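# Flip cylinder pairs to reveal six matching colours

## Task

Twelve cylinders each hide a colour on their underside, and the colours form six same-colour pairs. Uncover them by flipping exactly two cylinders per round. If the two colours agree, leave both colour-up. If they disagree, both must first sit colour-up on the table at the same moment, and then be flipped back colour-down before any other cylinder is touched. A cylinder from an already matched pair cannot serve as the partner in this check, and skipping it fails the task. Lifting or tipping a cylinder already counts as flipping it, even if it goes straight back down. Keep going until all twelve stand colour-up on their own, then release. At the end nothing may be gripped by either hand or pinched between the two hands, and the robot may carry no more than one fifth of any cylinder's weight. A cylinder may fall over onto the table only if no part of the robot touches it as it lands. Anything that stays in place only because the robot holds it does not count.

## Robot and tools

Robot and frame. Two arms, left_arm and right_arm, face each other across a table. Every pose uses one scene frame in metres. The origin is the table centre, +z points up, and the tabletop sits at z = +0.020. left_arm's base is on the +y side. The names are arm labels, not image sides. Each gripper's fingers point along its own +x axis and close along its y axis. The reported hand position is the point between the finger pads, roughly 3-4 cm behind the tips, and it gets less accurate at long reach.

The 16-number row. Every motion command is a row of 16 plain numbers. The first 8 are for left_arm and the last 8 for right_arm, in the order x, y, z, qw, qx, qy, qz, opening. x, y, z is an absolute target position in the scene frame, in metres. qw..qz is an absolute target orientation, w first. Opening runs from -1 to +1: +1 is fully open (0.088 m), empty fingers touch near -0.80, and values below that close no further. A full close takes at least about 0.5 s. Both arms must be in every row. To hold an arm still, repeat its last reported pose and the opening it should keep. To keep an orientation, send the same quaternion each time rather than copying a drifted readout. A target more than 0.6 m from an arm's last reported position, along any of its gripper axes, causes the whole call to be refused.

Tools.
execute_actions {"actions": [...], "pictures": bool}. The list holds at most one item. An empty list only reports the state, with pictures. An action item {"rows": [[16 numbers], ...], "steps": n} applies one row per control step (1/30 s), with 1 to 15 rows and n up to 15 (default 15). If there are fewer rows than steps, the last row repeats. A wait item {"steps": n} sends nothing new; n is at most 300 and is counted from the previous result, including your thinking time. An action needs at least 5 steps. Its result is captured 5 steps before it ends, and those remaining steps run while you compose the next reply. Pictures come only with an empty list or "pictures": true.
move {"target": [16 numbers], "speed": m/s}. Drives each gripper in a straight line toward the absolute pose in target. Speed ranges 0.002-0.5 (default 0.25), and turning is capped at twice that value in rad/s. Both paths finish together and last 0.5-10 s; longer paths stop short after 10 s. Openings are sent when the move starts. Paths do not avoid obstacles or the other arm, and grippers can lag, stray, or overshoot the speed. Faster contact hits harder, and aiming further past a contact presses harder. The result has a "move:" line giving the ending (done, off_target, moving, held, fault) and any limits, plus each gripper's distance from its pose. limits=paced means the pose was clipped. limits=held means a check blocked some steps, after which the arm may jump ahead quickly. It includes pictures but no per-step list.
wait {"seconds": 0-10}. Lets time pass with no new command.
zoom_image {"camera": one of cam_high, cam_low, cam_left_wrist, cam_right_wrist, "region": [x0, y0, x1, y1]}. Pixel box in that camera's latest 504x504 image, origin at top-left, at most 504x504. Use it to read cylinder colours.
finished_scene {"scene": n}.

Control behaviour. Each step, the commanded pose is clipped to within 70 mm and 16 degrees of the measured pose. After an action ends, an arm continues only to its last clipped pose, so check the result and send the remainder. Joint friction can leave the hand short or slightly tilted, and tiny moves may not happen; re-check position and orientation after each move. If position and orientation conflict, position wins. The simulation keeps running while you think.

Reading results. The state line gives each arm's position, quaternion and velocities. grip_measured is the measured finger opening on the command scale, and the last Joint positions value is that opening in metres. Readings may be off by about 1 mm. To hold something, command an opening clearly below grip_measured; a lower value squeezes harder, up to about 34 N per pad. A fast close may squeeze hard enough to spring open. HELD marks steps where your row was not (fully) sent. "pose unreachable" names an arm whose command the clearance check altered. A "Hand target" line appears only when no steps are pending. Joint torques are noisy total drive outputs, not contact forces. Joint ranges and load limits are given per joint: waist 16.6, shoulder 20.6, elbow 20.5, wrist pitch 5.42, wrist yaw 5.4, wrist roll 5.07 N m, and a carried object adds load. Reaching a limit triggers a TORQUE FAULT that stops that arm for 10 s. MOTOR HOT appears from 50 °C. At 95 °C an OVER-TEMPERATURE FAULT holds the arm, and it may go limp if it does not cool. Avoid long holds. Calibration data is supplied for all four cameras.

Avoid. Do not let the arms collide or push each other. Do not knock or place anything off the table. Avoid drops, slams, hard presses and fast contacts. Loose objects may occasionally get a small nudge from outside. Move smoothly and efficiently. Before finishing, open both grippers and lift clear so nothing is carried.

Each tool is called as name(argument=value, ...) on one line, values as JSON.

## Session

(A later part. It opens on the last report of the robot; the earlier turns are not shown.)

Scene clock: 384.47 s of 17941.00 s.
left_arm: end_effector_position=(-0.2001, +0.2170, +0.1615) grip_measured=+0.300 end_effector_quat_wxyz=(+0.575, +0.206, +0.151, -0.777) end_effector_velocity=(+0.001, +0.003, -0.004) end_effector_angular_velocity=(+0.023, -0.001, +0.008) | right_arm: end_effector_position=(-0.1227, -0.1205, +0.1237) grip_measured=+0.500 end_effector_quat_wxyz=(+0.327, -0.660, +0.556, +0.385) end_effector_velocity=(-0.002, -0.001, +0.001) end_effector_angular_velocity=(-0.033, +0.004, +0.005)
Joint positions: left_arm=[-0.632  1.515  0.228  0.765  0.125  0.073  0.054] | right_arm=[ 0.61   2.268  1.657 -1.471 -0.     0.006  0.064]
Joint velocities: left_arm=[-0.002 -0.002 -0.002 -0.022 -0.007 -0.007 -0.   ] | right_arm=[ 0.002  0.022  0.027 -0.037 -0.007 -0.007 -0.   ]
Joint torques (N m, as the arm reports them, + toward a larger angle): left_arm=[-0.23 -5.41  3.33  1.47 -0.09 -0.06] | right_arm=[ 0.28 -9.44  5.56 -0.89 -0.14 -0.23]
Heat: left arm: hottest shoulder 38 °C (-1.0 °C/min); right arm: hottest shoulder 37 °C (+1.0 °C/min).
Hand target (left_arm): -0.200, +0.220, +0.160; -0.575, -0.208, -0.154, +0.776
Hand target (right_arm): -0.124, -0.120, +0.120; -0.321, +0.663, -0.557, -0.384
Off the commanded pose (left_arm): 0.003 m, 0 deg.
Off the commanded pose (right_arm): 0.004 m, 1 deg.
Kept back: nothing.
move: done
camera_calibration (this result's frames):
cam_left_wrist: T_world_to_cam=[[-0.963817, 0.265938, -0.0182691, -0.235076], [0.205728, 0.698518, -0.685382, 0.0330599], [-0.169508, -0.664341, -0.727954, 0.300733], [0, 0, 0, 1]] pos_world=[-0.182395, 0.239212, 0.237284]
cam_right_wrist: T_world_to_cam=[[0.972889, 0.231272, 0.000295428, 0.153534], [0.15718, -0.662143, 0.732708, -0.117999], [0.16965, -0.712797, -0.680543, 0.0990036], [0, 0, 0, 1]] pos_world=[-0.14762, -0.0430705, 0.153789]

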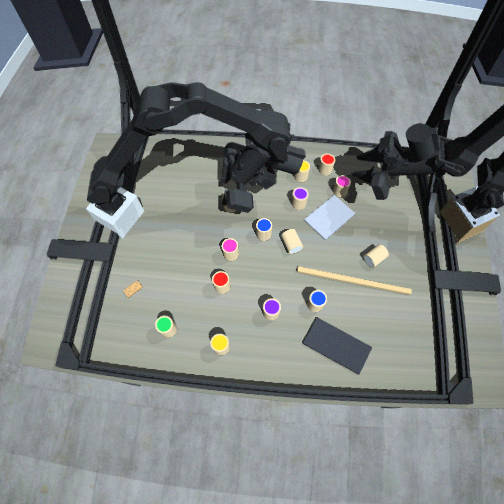

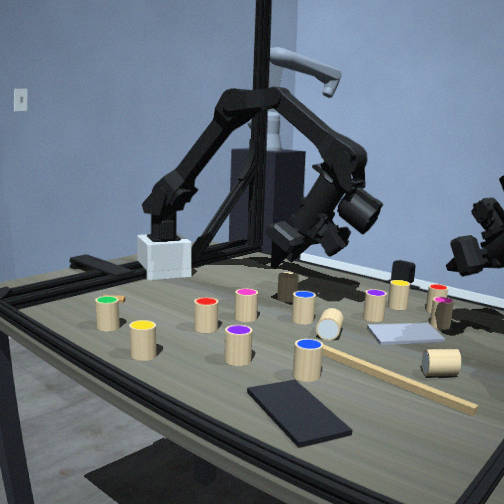

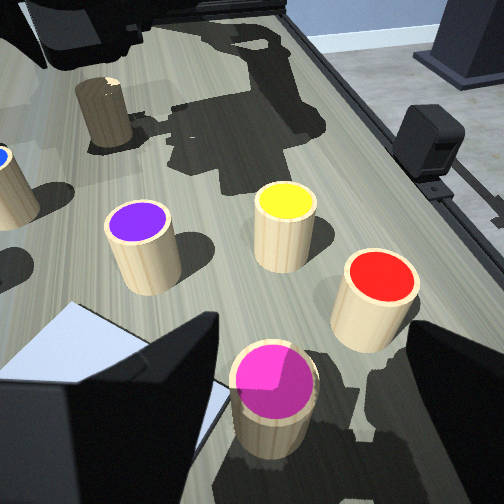

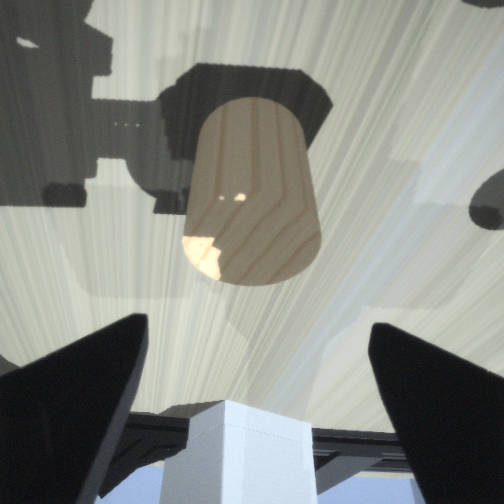

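move(target=[-0.2,0.25,0.18,0.575,0.208,0.154,-0.777,0.3,-0.127,-0.121,0.052,0.321,-0.663,0.557,0.383,0.5], speed=0.09)

move(target=[-0.2,0.25,0.18,0.575,0.208,0.154,-0.777,0.3,-0.127,-0.121,0.052,0.321,-0.663,0.557,0.383,-0.3])

move(target=[-0.2,0.25,0.18,0.575,0.208,0.154,-0.777,0.3,-0.14,-0.125,0.12,0.51,-0.466,0.391,0.608,-0.3], speed=0.3)

move(target=[-0.2,0.25,0.18,0.575,0.208,0.154,-0.777,0.3,-0.15,-0.125,0.075,0.621,-0.198,0.166,0.74,-0.3], speed=0.35)

move(target=[-0.2,0.25,0.18,0.575,0.208,0.154,-0.777,0.3,-0.15,-0.125,0.046,0.621,-0.198,0.166,0.74,-0.3], speed=0.07)

move(target=[-0.2,0.25,0.18,0.575,0.208,0.154,-0.777,0.3,-0.15,-0.125,0.046,0.621,-0.198,0.166,0.74,0.5])

move(target=[-0.2,0.25,0.18,0.575,0.208,0.154,-0.777,0.3,-0.151,-0.118,0.125,0.51,-0.466,0.391,0.608,0.5], speed=0.35)

move(target=[-0.2,0.25,0.18,0.575,0.208,0.154,-0.777,0.3,-0.153,-0.11,0.108,0.321,-0.663,0.557,0.383,0.5], speed=0.35)

Scene clock: 386.13 s of 17941.00 s.
left_arm: end_effector_position=(-0.2003, +0.2461, +0.1836) grip_measured=+0.300 end_effector_quat_wxyz=(+0.575, +0.205, +0.150, -0.778) end_effector_velocity=(-0.001, +0.002, +0.002) end_effector_angular_velocity=(-0.001, +0.003, +0.003) | right_arm: end_effector_position=(-0.1260, -0.1179, +0.0580) grip_measured=+0.500 end_effector_quat_wxyz=(+0.326, -0.660, +0.554, +0.389) end_effector_velocity=(+0.001, +0.001, -0.000) end_effector_angular_velocity=(+0.005, +0.011, -0.004)
Joint positions: left_arm=[-0.661  1.206  0.17   0.519  0.1    0.059  0.054] | right_arm=[ 0.617  2.391  1.591 -1.276 -0.003  0.006  0.064]
Joint velocities: left_arm=[-0.007 -0.027 -0.002 -0.022 -0.007 -0.007 -0.   ] | right_arm=[-0.007 -0.002 -0.002  0.007 -0.007 -0.007 -0.   ]
Joint torques (N m, as the arm reports them, + toward a larger angle): left_arm=[-0.08 -3.97  4.07  1.43 -0.07 -0.09] | right_arm=[ 0.29 -9.76  3.2  -0.5  -0.13  0.07]
Heat: left arm: hottest shoulder 38 °C (-2.0 °C/min); right arm: hottest shoulder 37 °C (+1.0 °C/min).
Hand target (left_arm): -0.200, +0.250, +0.180; -0.575, -0.208, -0.154, +0.776
Hand target (right_arm): -0.127, -0.122, +0.052; -0.321, +0.663, -0.557, -0.383
Off the commanded pose (left_arm): 0.005 m, 1 deg.
Off the commanded pose (right_arm): 0.007 m, 1 deg.
Kept back: nothing.
move: done
camera_calibration (this result's frames):
cam_left_wrist: T_world_to_cam=[[-0.963793, 0.265988, -0.0187797, -0.242506], [0.205472, 0.695937, -0.688079, 0.0289926], [-0.169951, -0.667025, -0.725392, 0.336187], [0, 0, 0, 1]] pos_world=[-0.182547, 0.268572, 0.259262]
cam_right_wrist: T_world_to_cam=[[0.971324, 0.237753, -0.0019227, 0.156907], [0.16405, -0.664317, 0.729226, -0.0668059], [0.172098, -0.70863, -0.684271, 0.0576993], [0, 0, 0, 1]] pos_world=[-0.151378, -0.040798, 0.0885002]

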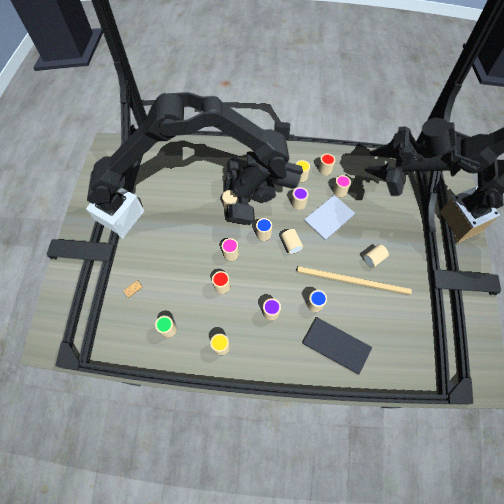

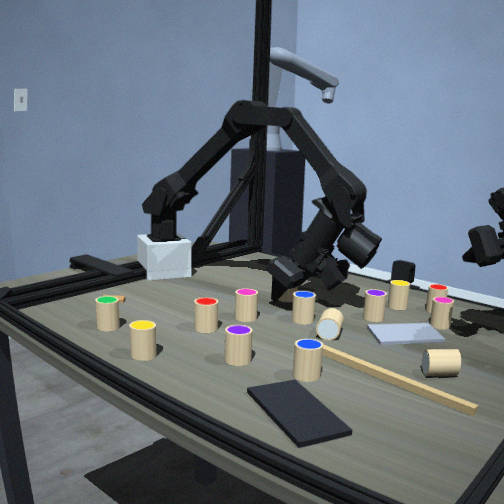

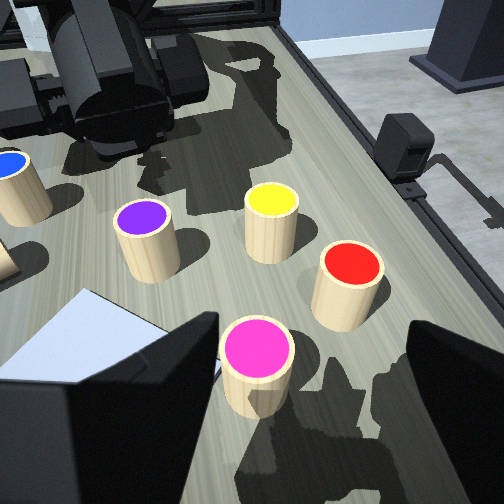

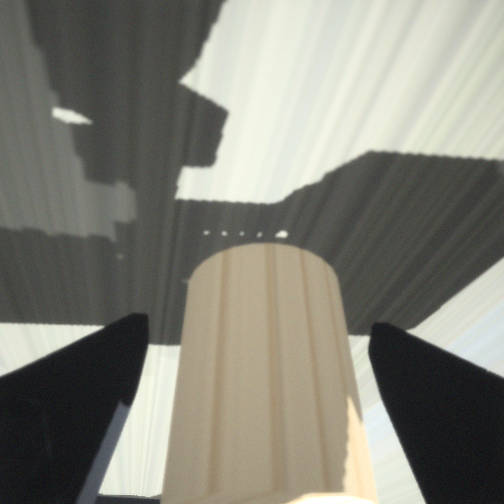

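Scene clock: 386.83 s of 17941.00 s.
left_arm: end_effector_position=(-0.2002, +0.2461, +0.1836) grip_measured=+0.300 end_effector_quat_wxyz=(+0.575, +0.205, +0.150, -0.778) end_effector_velocity=(+0.003, +0.000, -0.001) end_effector_angular_velocity=(-0.006, -0.016, +0.013) | right_arm: end_effector_position=(-0.1262, -0.1182, +0.0577) grip_measured=+0.021 end_effector_quat_wxyz=(+0.326, -0.660, +0.554, +0.388) end_effector_velocity=(+0.003, -0.005, +0.001) end_effector_angular_velocity=(-0.026, -0.008, +0.008)
Joint positions: left_arm=[-0.661  1.205  0.17   0.518  0.1    0.059  0.054] | right_arm=[ 0.617  2.393  1.591 -1.276 -0.004  0.006  0.04 ]
Joint velocities: left_arm=[-0.002 -0.002 -0.007  0.007 -0.022  0.007  0.   ] | right_arm=[-0.002  0.002 -0.002 -0.022  0.007 -0.007 -0.   ]
Joint torques (N m, as the arm reports them, + toward a larger angle): left_arm=[-0.3  -3.66  4.4   1.58 -0.1  -0.1 ] | right_arm=[ 0.3  -9.47  3.73 -0.56 -0.12  0.07]
Heat: left arm: hottest shoulder 38 °C (-2.0 °C/min); right arm: hottest shoulder 37 °C (+1.0 °C/min).
Hand target (left_arm): -0.200, +0.250, +0.180; -0.575, -0.208, -0.154, +0.776
Hand target (right_arm): -0.127, -0.121, +0.052; -0.321, +0.663, -0.557, -0.383
Off the commanded pose (left_arm): 0.005 m, 1 deg.
Off the commanded pose (right_arm): 0.006 m, 1 deg.
Kept back: nothing.
move: done
camera_calibration (this result's frames):
cam_left_wrist: T_world_to_cam=[[-0.963934, 0.265489, -0.0186353, -0.242382], [0.20502, 0.696087, -0.688063, 0.0288626], [-0.169701, -0.667067, -0.725412, 0.336288], [0, 0, 0, 1]] pos_world=[-0.182489, 0.268586, 0.25929]
cam_right_wrist: T_world_to_cam=[[0.971454, 0.237209, -0.00301138, 0.157108], [0.164199, -0.663182, 0.730225, -0.066645], [0.171219, -0.709874, -0.6832, 0.0570055], [0, 0, 0, 1]] pos_world=[-0.15144, -0.0409984, 0.0880851]

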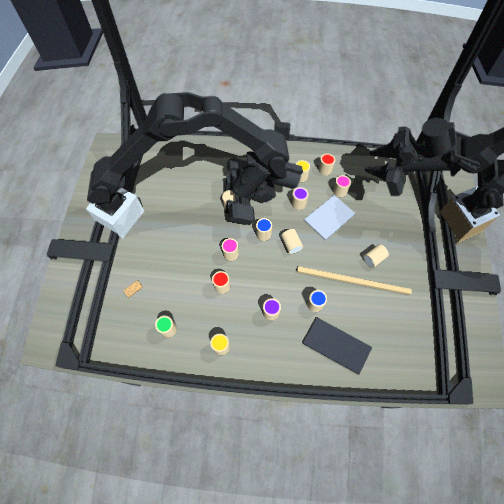

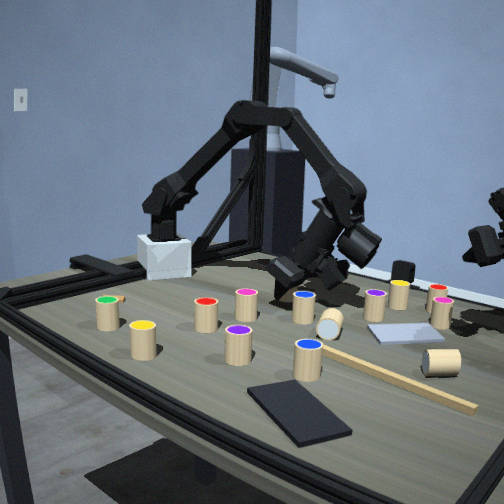

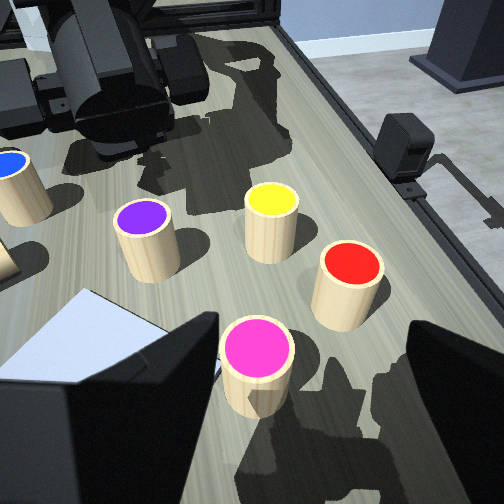

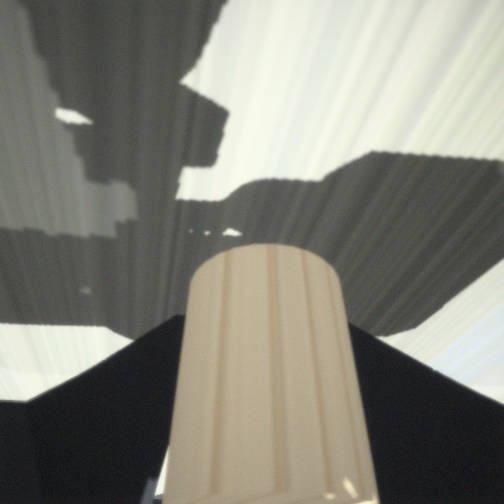

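Scene clock: 388.63 s of 17941.00 s.
left_arm: end_effector_position=(-0.2003, +0.2463, +0.1834) grip_measured=+0.300 end_effector_quat_wxyz=(+0.575, +0.205, +0.150, -0.778) end_effector_velocity=(+0.000, -0.002, +0.004) end_effector_angular_velocity=(-0.020, +0.007, +0.008) | right_arm: end_effector_position=(-0.1397, -0.1232, +0.1180) grip_measured=+0.021 end_effector_quat_wxyz=(+0.509, -0.470, +0.391, +0.606) end_effector_velocity=(+0.000, +0.000, +0.002) end_effector_angular_velocity=(+0.023, +0.000, -0.006)
Joint positions: left_arm=[-0.661  1.205  0.169  0.518  0.1    0.059  0.054] | right_arm=[ 0.674  1.689  0.88  -0.507  0.021  0.057  0.04 ]
Joint velocities: left_arm=[-0.002 -0.002 -0.002  0.022 -0.007 -0.007  0.   ] | right_arm=[ 0.002 -0.017 -0.017  0.022  0.007  0.007 -0.   ]
Joint torques (N m, as the arm reports them, + toward a larger angle): left_arm=[-0.16 -3.79  4.2   1.5  -0.03 -0.03] | right_arm=[ 0.31 -9.13  4.46  0.69  0.04  0.18]
Heat: left arm: hottest shoulder 38 °C (-3.0 °C/min); right arm: hottest shoulder 38 °C (+1.0 °C/min).
Hand target (left_arm): -0.200, +0.250, +0.180; -0.575, -0.208, -0.154, +0.777
Hand target (right_arm): -0.140, -0.125, +0.119; +0.512, -0.467, +0.389, +0.607
Off the commanded pose (left_arm): 0.005 m, 1 deg.
Off the commanded pose (right_arm): 0.003 m, 1 deg.
Kept back: nothing.
move: done
camera_calibration (this result's frames):
cam_left_wrist: T_world_to_cam=[[-0.963831, 0.265864, -0.0186021, -0.242592], [0.205333, 0.696267, -0.687787, 0.028567], [-0.169906, -0.66673, -0.725674, 0.336224], [0, 0, 0, 1]] pos_world=[-0.182557, 0.268777, 0.259124]
cam_right_wrist: T_world_to_cam=[[0.973444, 0.223559, 0.0492751, 0.164091], [0.220722, -0.973666, 0.0570583, -0.0627537], [0.0607334, -0.044667, -0.997154, 0.200531], [0, 0, 0, 1]] pos_world=[-0.158061, -0.0888282, 0.195455]

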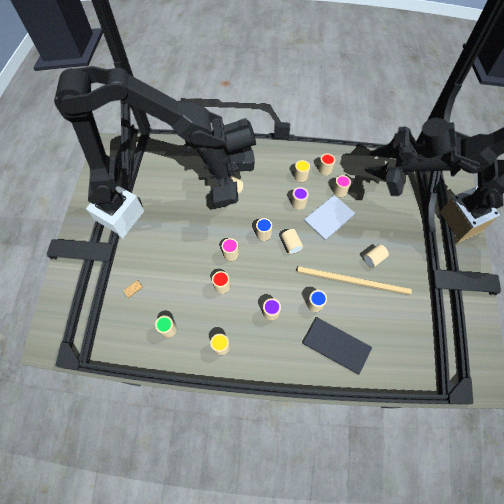

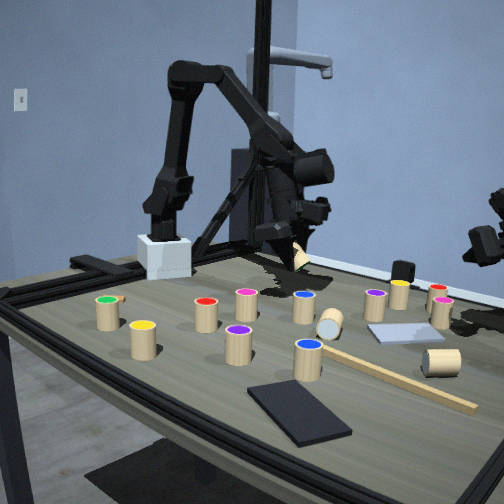

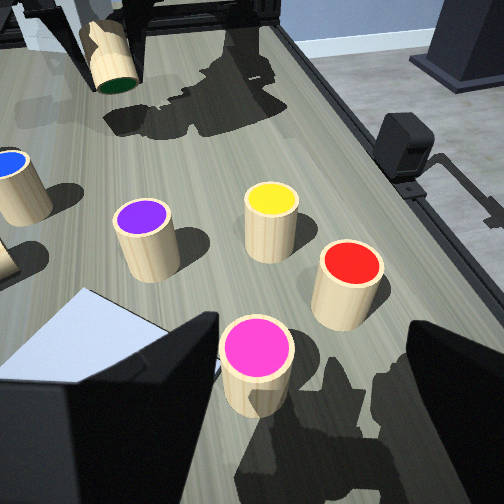

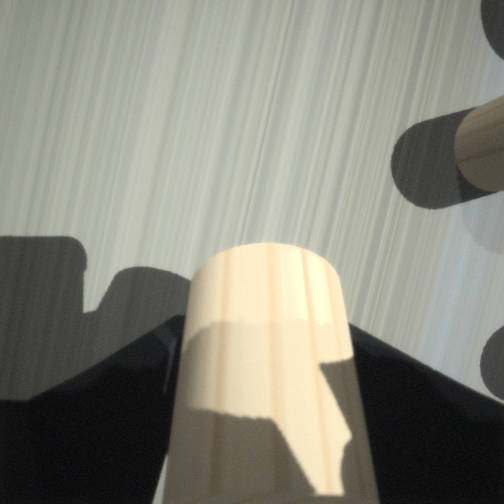

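Scene clock: 390.47 s of 17941.00 s.
left_arm: end_effector_position=(-0.2003, +0.2463, +0.1834) grip_measured=+0.300 end_effector_quat_wxyz=(+0.575, +0.205, +0.150, -0.778) end_effector_velocity=(-0.001, +0.003, -0.003) end_effector_angular_velocity=(+0.019, +0.007, -0.005) | right_arm: end_effector_position=(-0.1499, -0.1235, +0.0783) grip_measured=+0.021 end_effector_quat_wxyz=(+0.624, -0.195, +0.165, +0.739) end_effector_velocity=(-0.002, +0.001, +0.001) end_effector_angular_velocity=(+0.021, +0.004, +0.012)
Joint positions: left_arm=[-0.661  1.205  0.169  0.518  0.1    0.059  0.054] | right_arm=[0.757 2.038 0.201 1.315 0.133 0.076 0.04 ]
Joint velocities: left_arm=[-0.002 -0.007 -0.002 -0.022  0.007 -0.007 -0.   ] | right_arm=[ 0.002  0.027 -0.002  0.051 -0.007 -0.007 -0.   ]
Joint torques (N m, as the arm reports them, + toward a larger angle): left_arm=[-0.13 -3.95  4.41  1.54 -0.08 -0.1 ] | right_arm=[ 0.26 -5.45  0.79  1.57  0.07 -0.11]
Heat: left arm: hottest shoulder 37 °C (-4.0 °C/min); right arm: hottest shoulder 37 °C (+0.0 °C/min).
Hand target (left_arm): -0.200, +0.250, +0.180; -0.575, -0.208, -0.154, +0.776
Hand target (right_arm): -0.150, -0.126, +0.076; +0.623, -0.199, +0.165, +0.738
Off the commanded pose (left_arm): 0.005 m, 1 deg.
Off the commanded pose (right_arm): 0.004 m, 0 deg.
Kept back: nothing.
move: done
camera_calibration (this result's frames):
cam_left_wrist: T_world_to_cam=[[-0.963831, 0.265864, -0.0186021, -0.242592], [0.205333, 0.696267, -0.687787, 0.028567], [-0.169906, -0.66673, -0.725674, 0.336224], [0, 0, 0, 1]] pos_world=[-0.182557, 0.268777, 0.259124]
cam_right_wrist: T_world_to_cam=[[0.983335, 0.169598, 0.0654923, 0.169516], [0.168881, -0.718725, -0.674473, 0.022509], [-0.0673181, 0.674293, -0.735389, 0.210634], [0, 0, 0, 1]] pos_world=[-0.156313, -0.154601, 0.158978]

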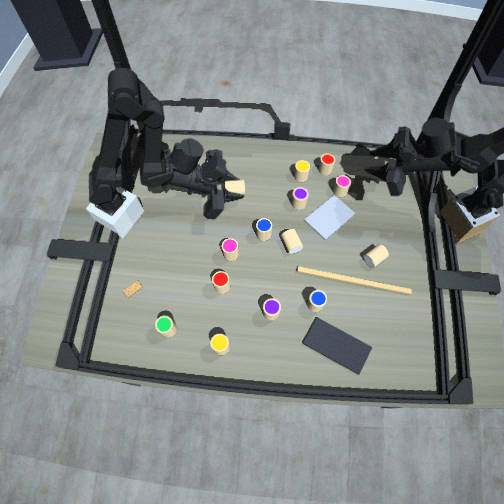

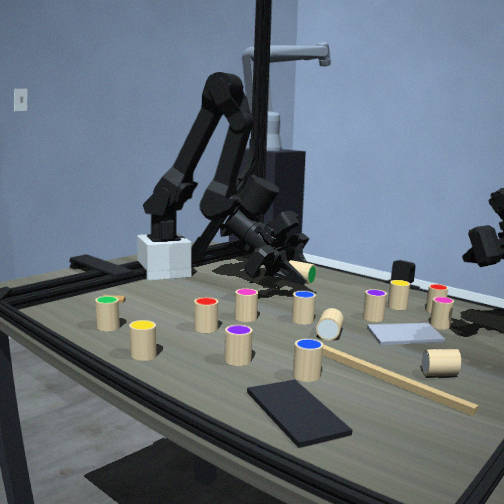

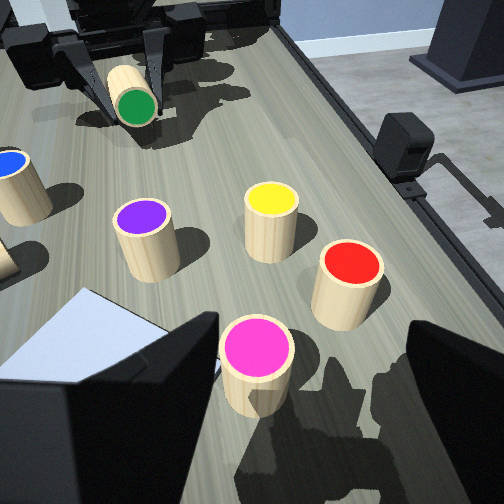

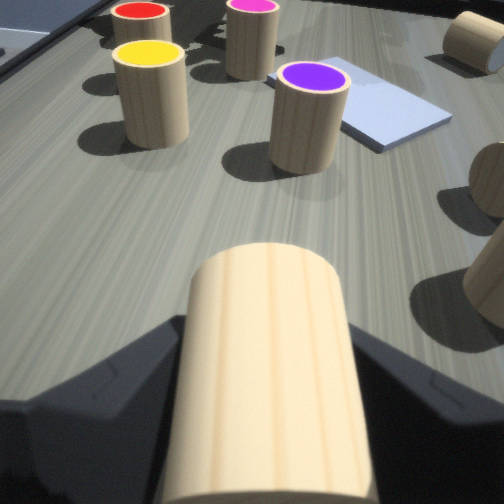

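Scene clock: 391.27 s of 17941.00 s.
left_arm: end_effector_position=(-0.2003, +0.2463, +0.1834) grip_measured=+0.300 end_effector_quat_wxyz=(+0.575, +0.205, +0.150, -0.778) end_effector_velocity=(-0.002, +0.000, +0.000) end_effector_angular_velocity=(+0.005, +0.009, -0.005) | right_arm: end_effector_position=(-0.1499, -0.1257, +0.0482) grip_measured=+0.021 end_effector_quat_wxyz=(+0.622, -0.197, +0.167, +0.739) end_effector_velocity=(-0.002, -0.001, -0.004) end_effector_angular_velocity=(+0.004, -0.014, +0.020)
Joint positions: left_arm=[-0.661  1.205  0.169  0.518  0.1    0.059  0.054] | right_arm=[0.757 2.29  0.225 1.537 0.128 0.076 0.04 ]
Joint velocities: left_arm=[-0.002 -0.002  0.002 -0.007  0.007 -0.007  0.   ] | right_arm=[ 0.002  0.037  0.002  0.037 -0.007 -0.022 -0.   ]
Joint torques (N m, as the arm reports them, + toward a larger angle): left_arm=[-0.14 -3.76  4.3   1.52 -0.08 -0.02] | right_arm=[-0.18 -5.8   0.5   1.56 -0.07 -0.14]
Heat: left arm: hottest shoulder 37 °C (-4.0 °C/min); right arm: hottest shoulder 37 °C (+0.0 °C/min).
Hand target (left_arm): -0.200, +0.250, +0.180; -0.575, -0.208, -0.154, +0.776
Hand target (right_arm): -0.150, -0.125, +0.046; +0.621, -0.198, +0.166, +0.740
Off the commanded pose (left_arm): 0.005 m, 1 deg.
Off the commanded pose (right_arm): 0.002 m, 0 deg.
Kept back: nothing.
move: done
camera_calibration (this result's frames):
cam_left_wrist: T_world_to_cam=[[-0.963831, 0.265864, -0.0186021, -0.242592], [0.205333, 0.696267, -0.687787, 0.028567], [-0.169906, -0.66673, -0.725674, 0.336224], [0, 0, 0, 1]] pos_world=[-0.182557, 0.268777, 0.259124]
cam_right_wrist: T_world_to_cam=[[0.982687, 0.173867, 0.0640114, 0.17236], [0.171402, -0.721945, -0.670385, 0.000411628], [-0.070345, 0.66975, -0.739247, 0.189155], [0, 0, 0, 1]] pos_world=[-0.15614, -0.156357, 0.129075]

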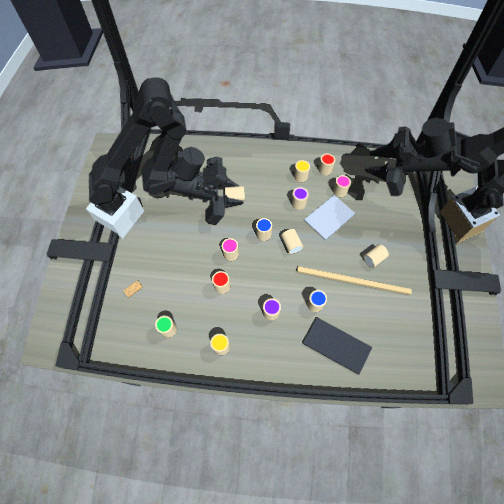

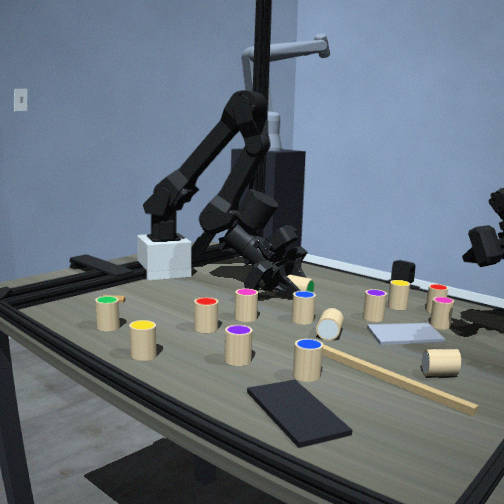

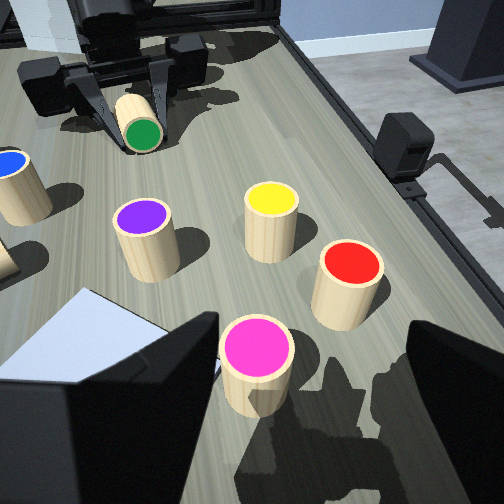

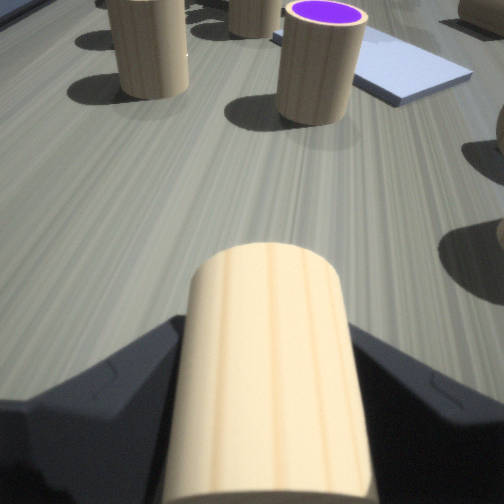

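Scene clock: 391.97 s of 17941.00 s.
left_arm: end_effector_position=(-0.2003, +0.2463, +0.1834) grip_measured=+0.300 end_effector_quat_wxyz=(+0.575, +0.205, +0.150, -0.778) end_effector_velocity=(+0.003, +0.000, -0.000) end_effector_angular_velocity=(+0.004, +0.002, +0.017) | right_arm: end_effector_position=(-0.1501, -0.1250, +0.0481) grip_measured=+0.498 end_effector_quat_wxyz=(+0.622, -0.196, +0.166, +0.740) end_effector_velocity=(-0.001, -0.004, -0.005) end_effector_angular_velocity=(-0.028, -0.004, +0.020)
Joint positions: left_arm=[-0.661  1.205  0.169  0.518  0.1    0.059  0.054] | right_arm=[0.757 2.296 0.228 1.545 0.128 0.076 0.063]
Joint velocities: left_arm=[ 0.007 -0.007 -0.002 -0.007 -0.007 -0.007  0.   ] | right_arm=[-0.002  0.002 -0.002 -0.022 -0.022 -0.007  0.001]
Joint torques (N m, as the arm reports them, + toward a larger angle): left_arm=[-0.07 -3.74  4.05  1.55 -0.06 -0.09] | right_arm=[-0.17 -5.58  0.46  1.49 -0.08 -0.14]
Heat: left arm: hottest shoulder 37 °C (-4.0 °C/min); right arm: hottest shoulder 37 °C (+0.0 °C/min).
Hand target (left_arm): -0.200, +0.250, +0.180; -0.575, -0.208, -0.154, +0.776
Hand target (right_arm): -0.150, -0.125, +0.046; +0.621, -0.198, +0.166, +0.740
Off the commanded pose (left_arm): 0.005 m, 1 deg.
Off the commanded pose (right_arm): 0.002 m, 0 deg.
Kept back: nothing.
move: done
camera_calibration (this result's frames):
cam_left_wrist: T_world_to_cam=[[-0.963831, 0.265864, -0.0186021, -0.242592], [0.205333, 0.696267, -0.687787, 0.028567], [-0.169906, -0.66673, -0.725674, 0.336224], [0, 0, 0, 1]] pos_world=[-0.182557, 0.268777, 0.259124]
cam_right_wrist: T_world_to_cam=[[0.982771, 0.173613, 0.0634042, 0.172478], [0.170514, -0.719269, -0.673481, 0.00124087], [-0.0713205, 0.672689, -0.73648, 0.188714], [0, 0, 0, 1]] pos_world=[-0.156259, -0.155998, 0.128884]

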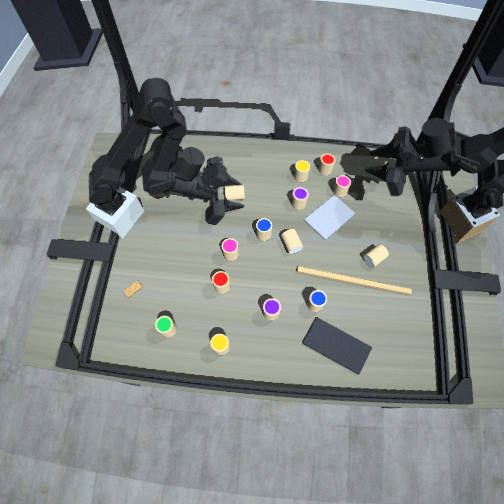

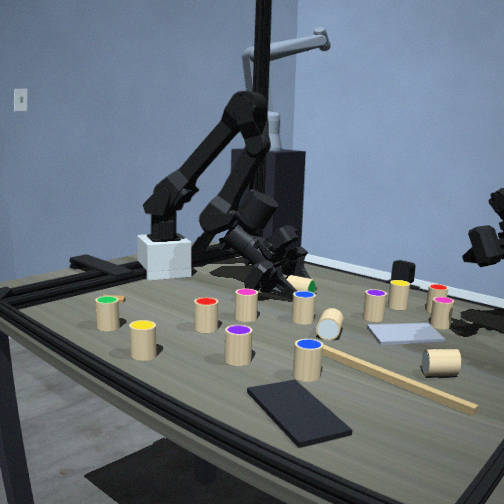

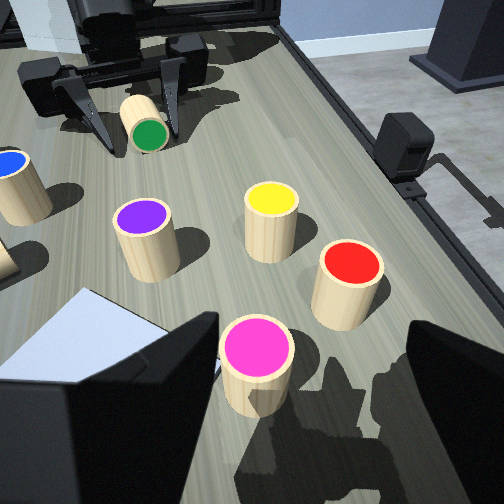

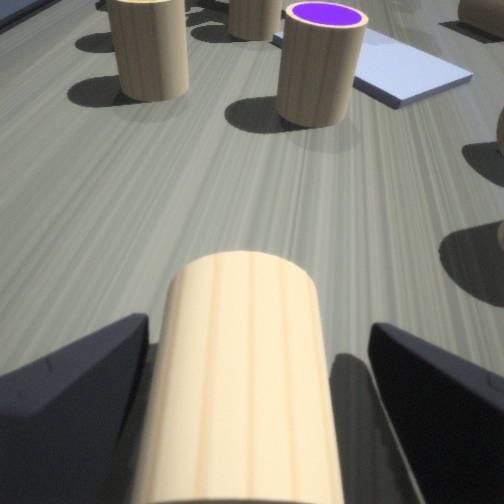

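Scene clock: 393.70 s of 17941.00 s.
left_arm: end_effector_position=(-0.2003, +0.2464, +0.1833) grip_measured=+0.300 end_effector_quat_wxyz=(+0.575, +0.205, +0.151, -0.778) end_effector_velocity=(+0.000, -0.000, +0.001) end_effector_angular_velocity=(-0.002, +0.016, +0.015) | right_arm: end_effector_position=(-0.1515, -0.1189, +0.1247) grip_measured=+0.500 end_effector_quat_wxyz=(+0.509, -0.464, +0.388, +0.612) end_effector_velocity=(+0.000, -0.002, +0.000) end_effector_angular_velocity=(-0.027, -0.002, +0.007)
Joint positions: left_arm=[-0.661  1.205  0.169  0.518  0.1    0.059  0.054] | right_arm=[ 0.706  1.69   0.908 -0.519  0.021  0.085  0.064]
Joint velocities: left_arm=[-0.002 -0.002 -0.002  0.007 -0.007 -0.022 -0.   ] | right_arm=[-0.002  0.007  0.017 -0.037 -0.007 -0.007 -0.   ]
Joint torques (N m, as the arm reports them, + toward a larger angle): left_arm=[-0.27 -3.71  4.26  1.52 -0.1  -0.06] | right_arm=[-0.3  -6.54  6.8   0.31 -0.13 -0.03]
Heat: left arm: hottest shoulder 37 °C (-5.0 °C/min); right arm: hottest shoulder 37 °C (+0.0 °C/min).
Hand target (left_arm): -0.200, +0.250, +0.180; -0.575, -0.208, -0.154, +0.776
Hand target (right_arm): -0.151, -0.117, +0.124; +0.507, -0.466, +0.391, +0.610
Off the commanded pose (left_arm): 0.005 m, 1 deg.
Off the commanded pose (right_arm): 0.001 m, 1 deg.
Kept back: nothing.
move: done
camera_calibration (this result's frames):
cam_left_wrist: T_world_to_cam=[[-0.96383, 0.265871, -0.0185689, -0.242611], [0.20538, 0.696525, -0.687512, 0.0282873], [-0.169855, -0.666458, -0.725936, 0.336189], [0, 0, 0, 1]] pos_world=[-0.182542, 0.268856, 0.258994]
cam_right_wrist: T_world_to_cam=[[0.972775, 0.227975, 0.0416778, 0.175631], [0.226275, -0.973165, 0.0418288, -0.0535762], [0.0500953, -0.0312593, -0.998255, 0.20824], [0, 0, 0, 1]] pos_world=[-0.169158, -0.0856685, 0.202798]

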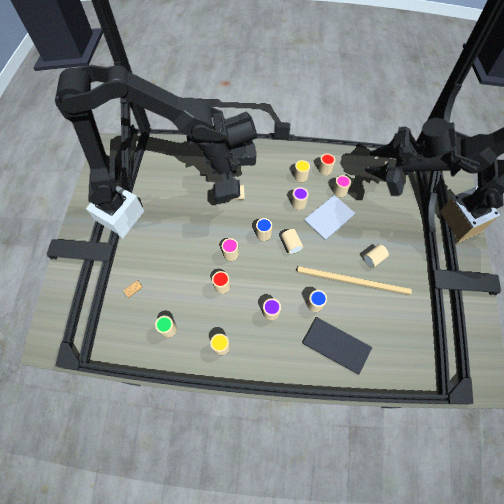

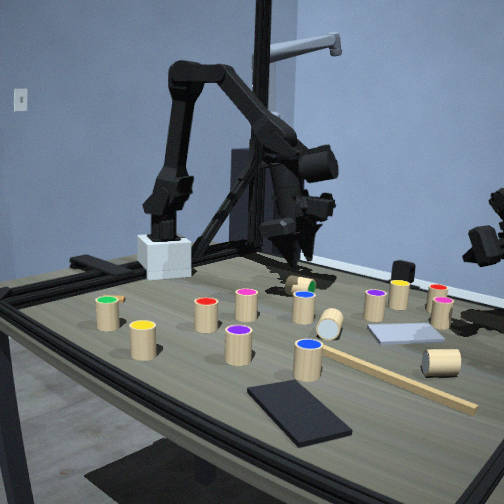

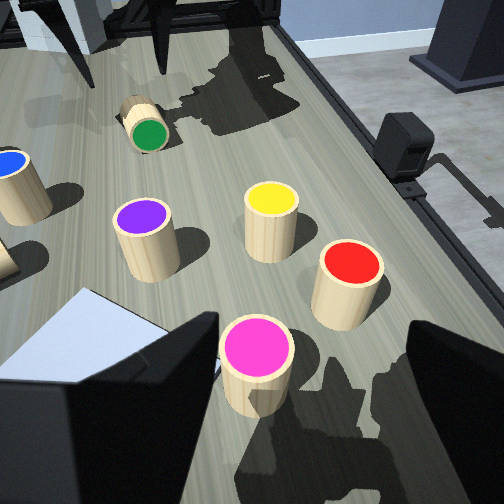

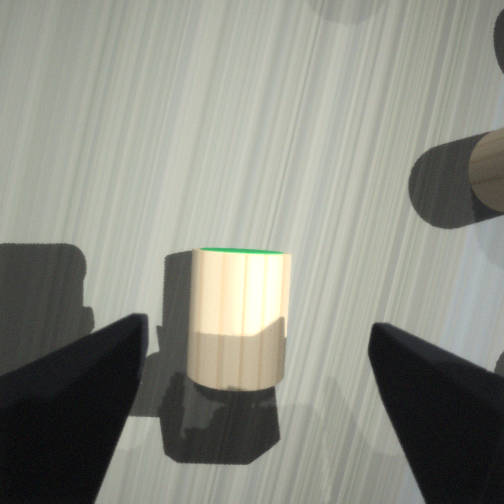

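Scene clock: 395.37 s of 17941.00 s.
left_arm: end_effector_position=(-0.2003, +0.2464, +0.1833) grip_measured=+0.300 end_effector_quat_wxyz=(+0.575, +0.205, +0.151, -0.778) end_effector_velocity=(+0.001, +0.001, -0.000) end_effector_angular_velocity=(+0.004, +0.002, +0.008) | right_arm: end_effector_position=(-0.1536, -0.1101, +0.1123) grip_measured=+0.500 end_effector_quat_wxyz=(+0.324, -0.660, +0.555, +0.389) end_effector_velocity=(-0.001, -0.003, +0.004) end_effector_angular_velocity=(-0.038, +0.001, +0.005)
Joint positions: left_arm=[-0.661  1.205  0.169  0.518  0.1    0.059  0.054] | right_arm=[ 0.679  2.346  1.746 -1.48  -0.036  0.058  0.064]
Joint velocities: left_arm=[-0.002 -0.007 -0.002 -0.007 -0.007 -0.007 -0.   ] | right_arm=[ 0.002  0.017  0.032 -0.051 -0.007 -0.007  0.   ]
Joint torques (N m, as the arm reports them, + toward a larger angle): left_arm=[-0.23 -3.71  4.38  1.48 -0.04 -0.06] | right_arm=[-0.31 -9.84  5.62 -0.89 -0.15 -0.22]
Heat: left arm: hottest shoulder 37 °C (-5.1 °C/min); right arm: hottest shoulder 37 °C (+0.0 °C/min).
Hand target (left_arm): -0.200, +0.250, +0.180; -0.575, -0.208, -0.154, +0.776
Hand target (right_arm): -0.153, -0.110, +0.109; -0.319, +0.662, -0.558, -0.385
Off the commanded pose (left_arm): 0.005 m, 1 deg.
Off the commanded pose (right_arm): 0.004 m, 1 deg.
Kept back: nothing.
move: done
camera_calibration (this result's frames):
cam_left_wrist: T_world_to_cam=[[-0.96383, 0.265871, -0.0185689, -0.242611], [0.20538, 0.696525, -0.687512, 0.0282873], [-0.169855, -0.666458, -0.725936, 0.336189], [0, 0, 0, 1]] pos_world=[-0.182542, 0.268856, 0.258994]
cam_right_wrist: T_world_to_cam=[[0.971354, 0.23756, -0.00597405, 0.182363], [0.166183, -0.6611, 0.731662, -0.0962683], [0.169865, -0.711696, -0.681641, 0.104187], [0, 0, 0, 1]] pos_world=[-0.178839, -0.0328157, 0.142544]

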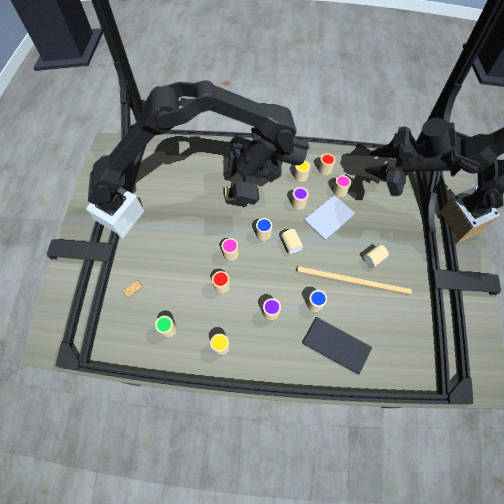

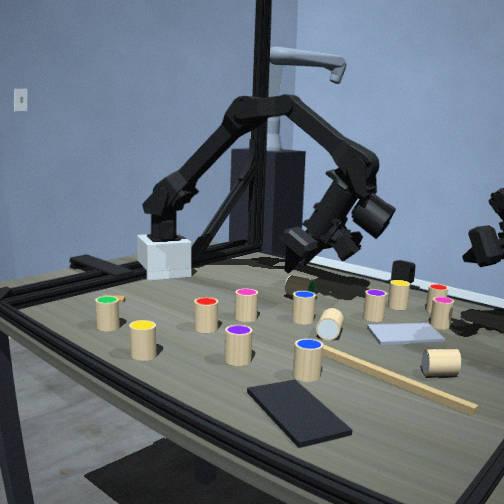

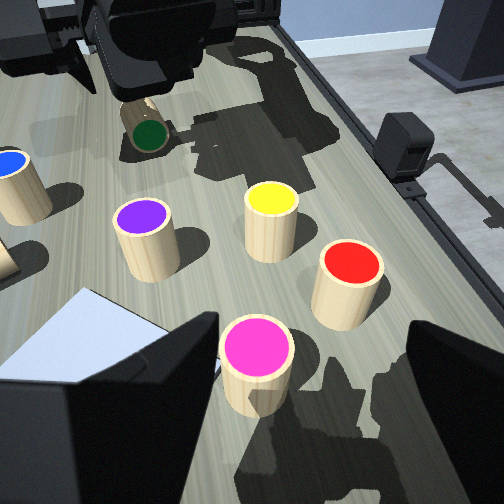

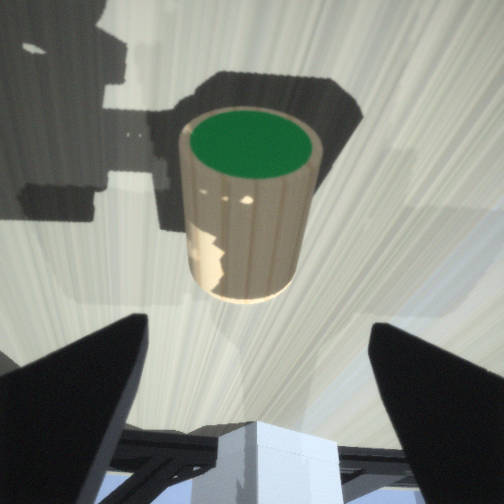

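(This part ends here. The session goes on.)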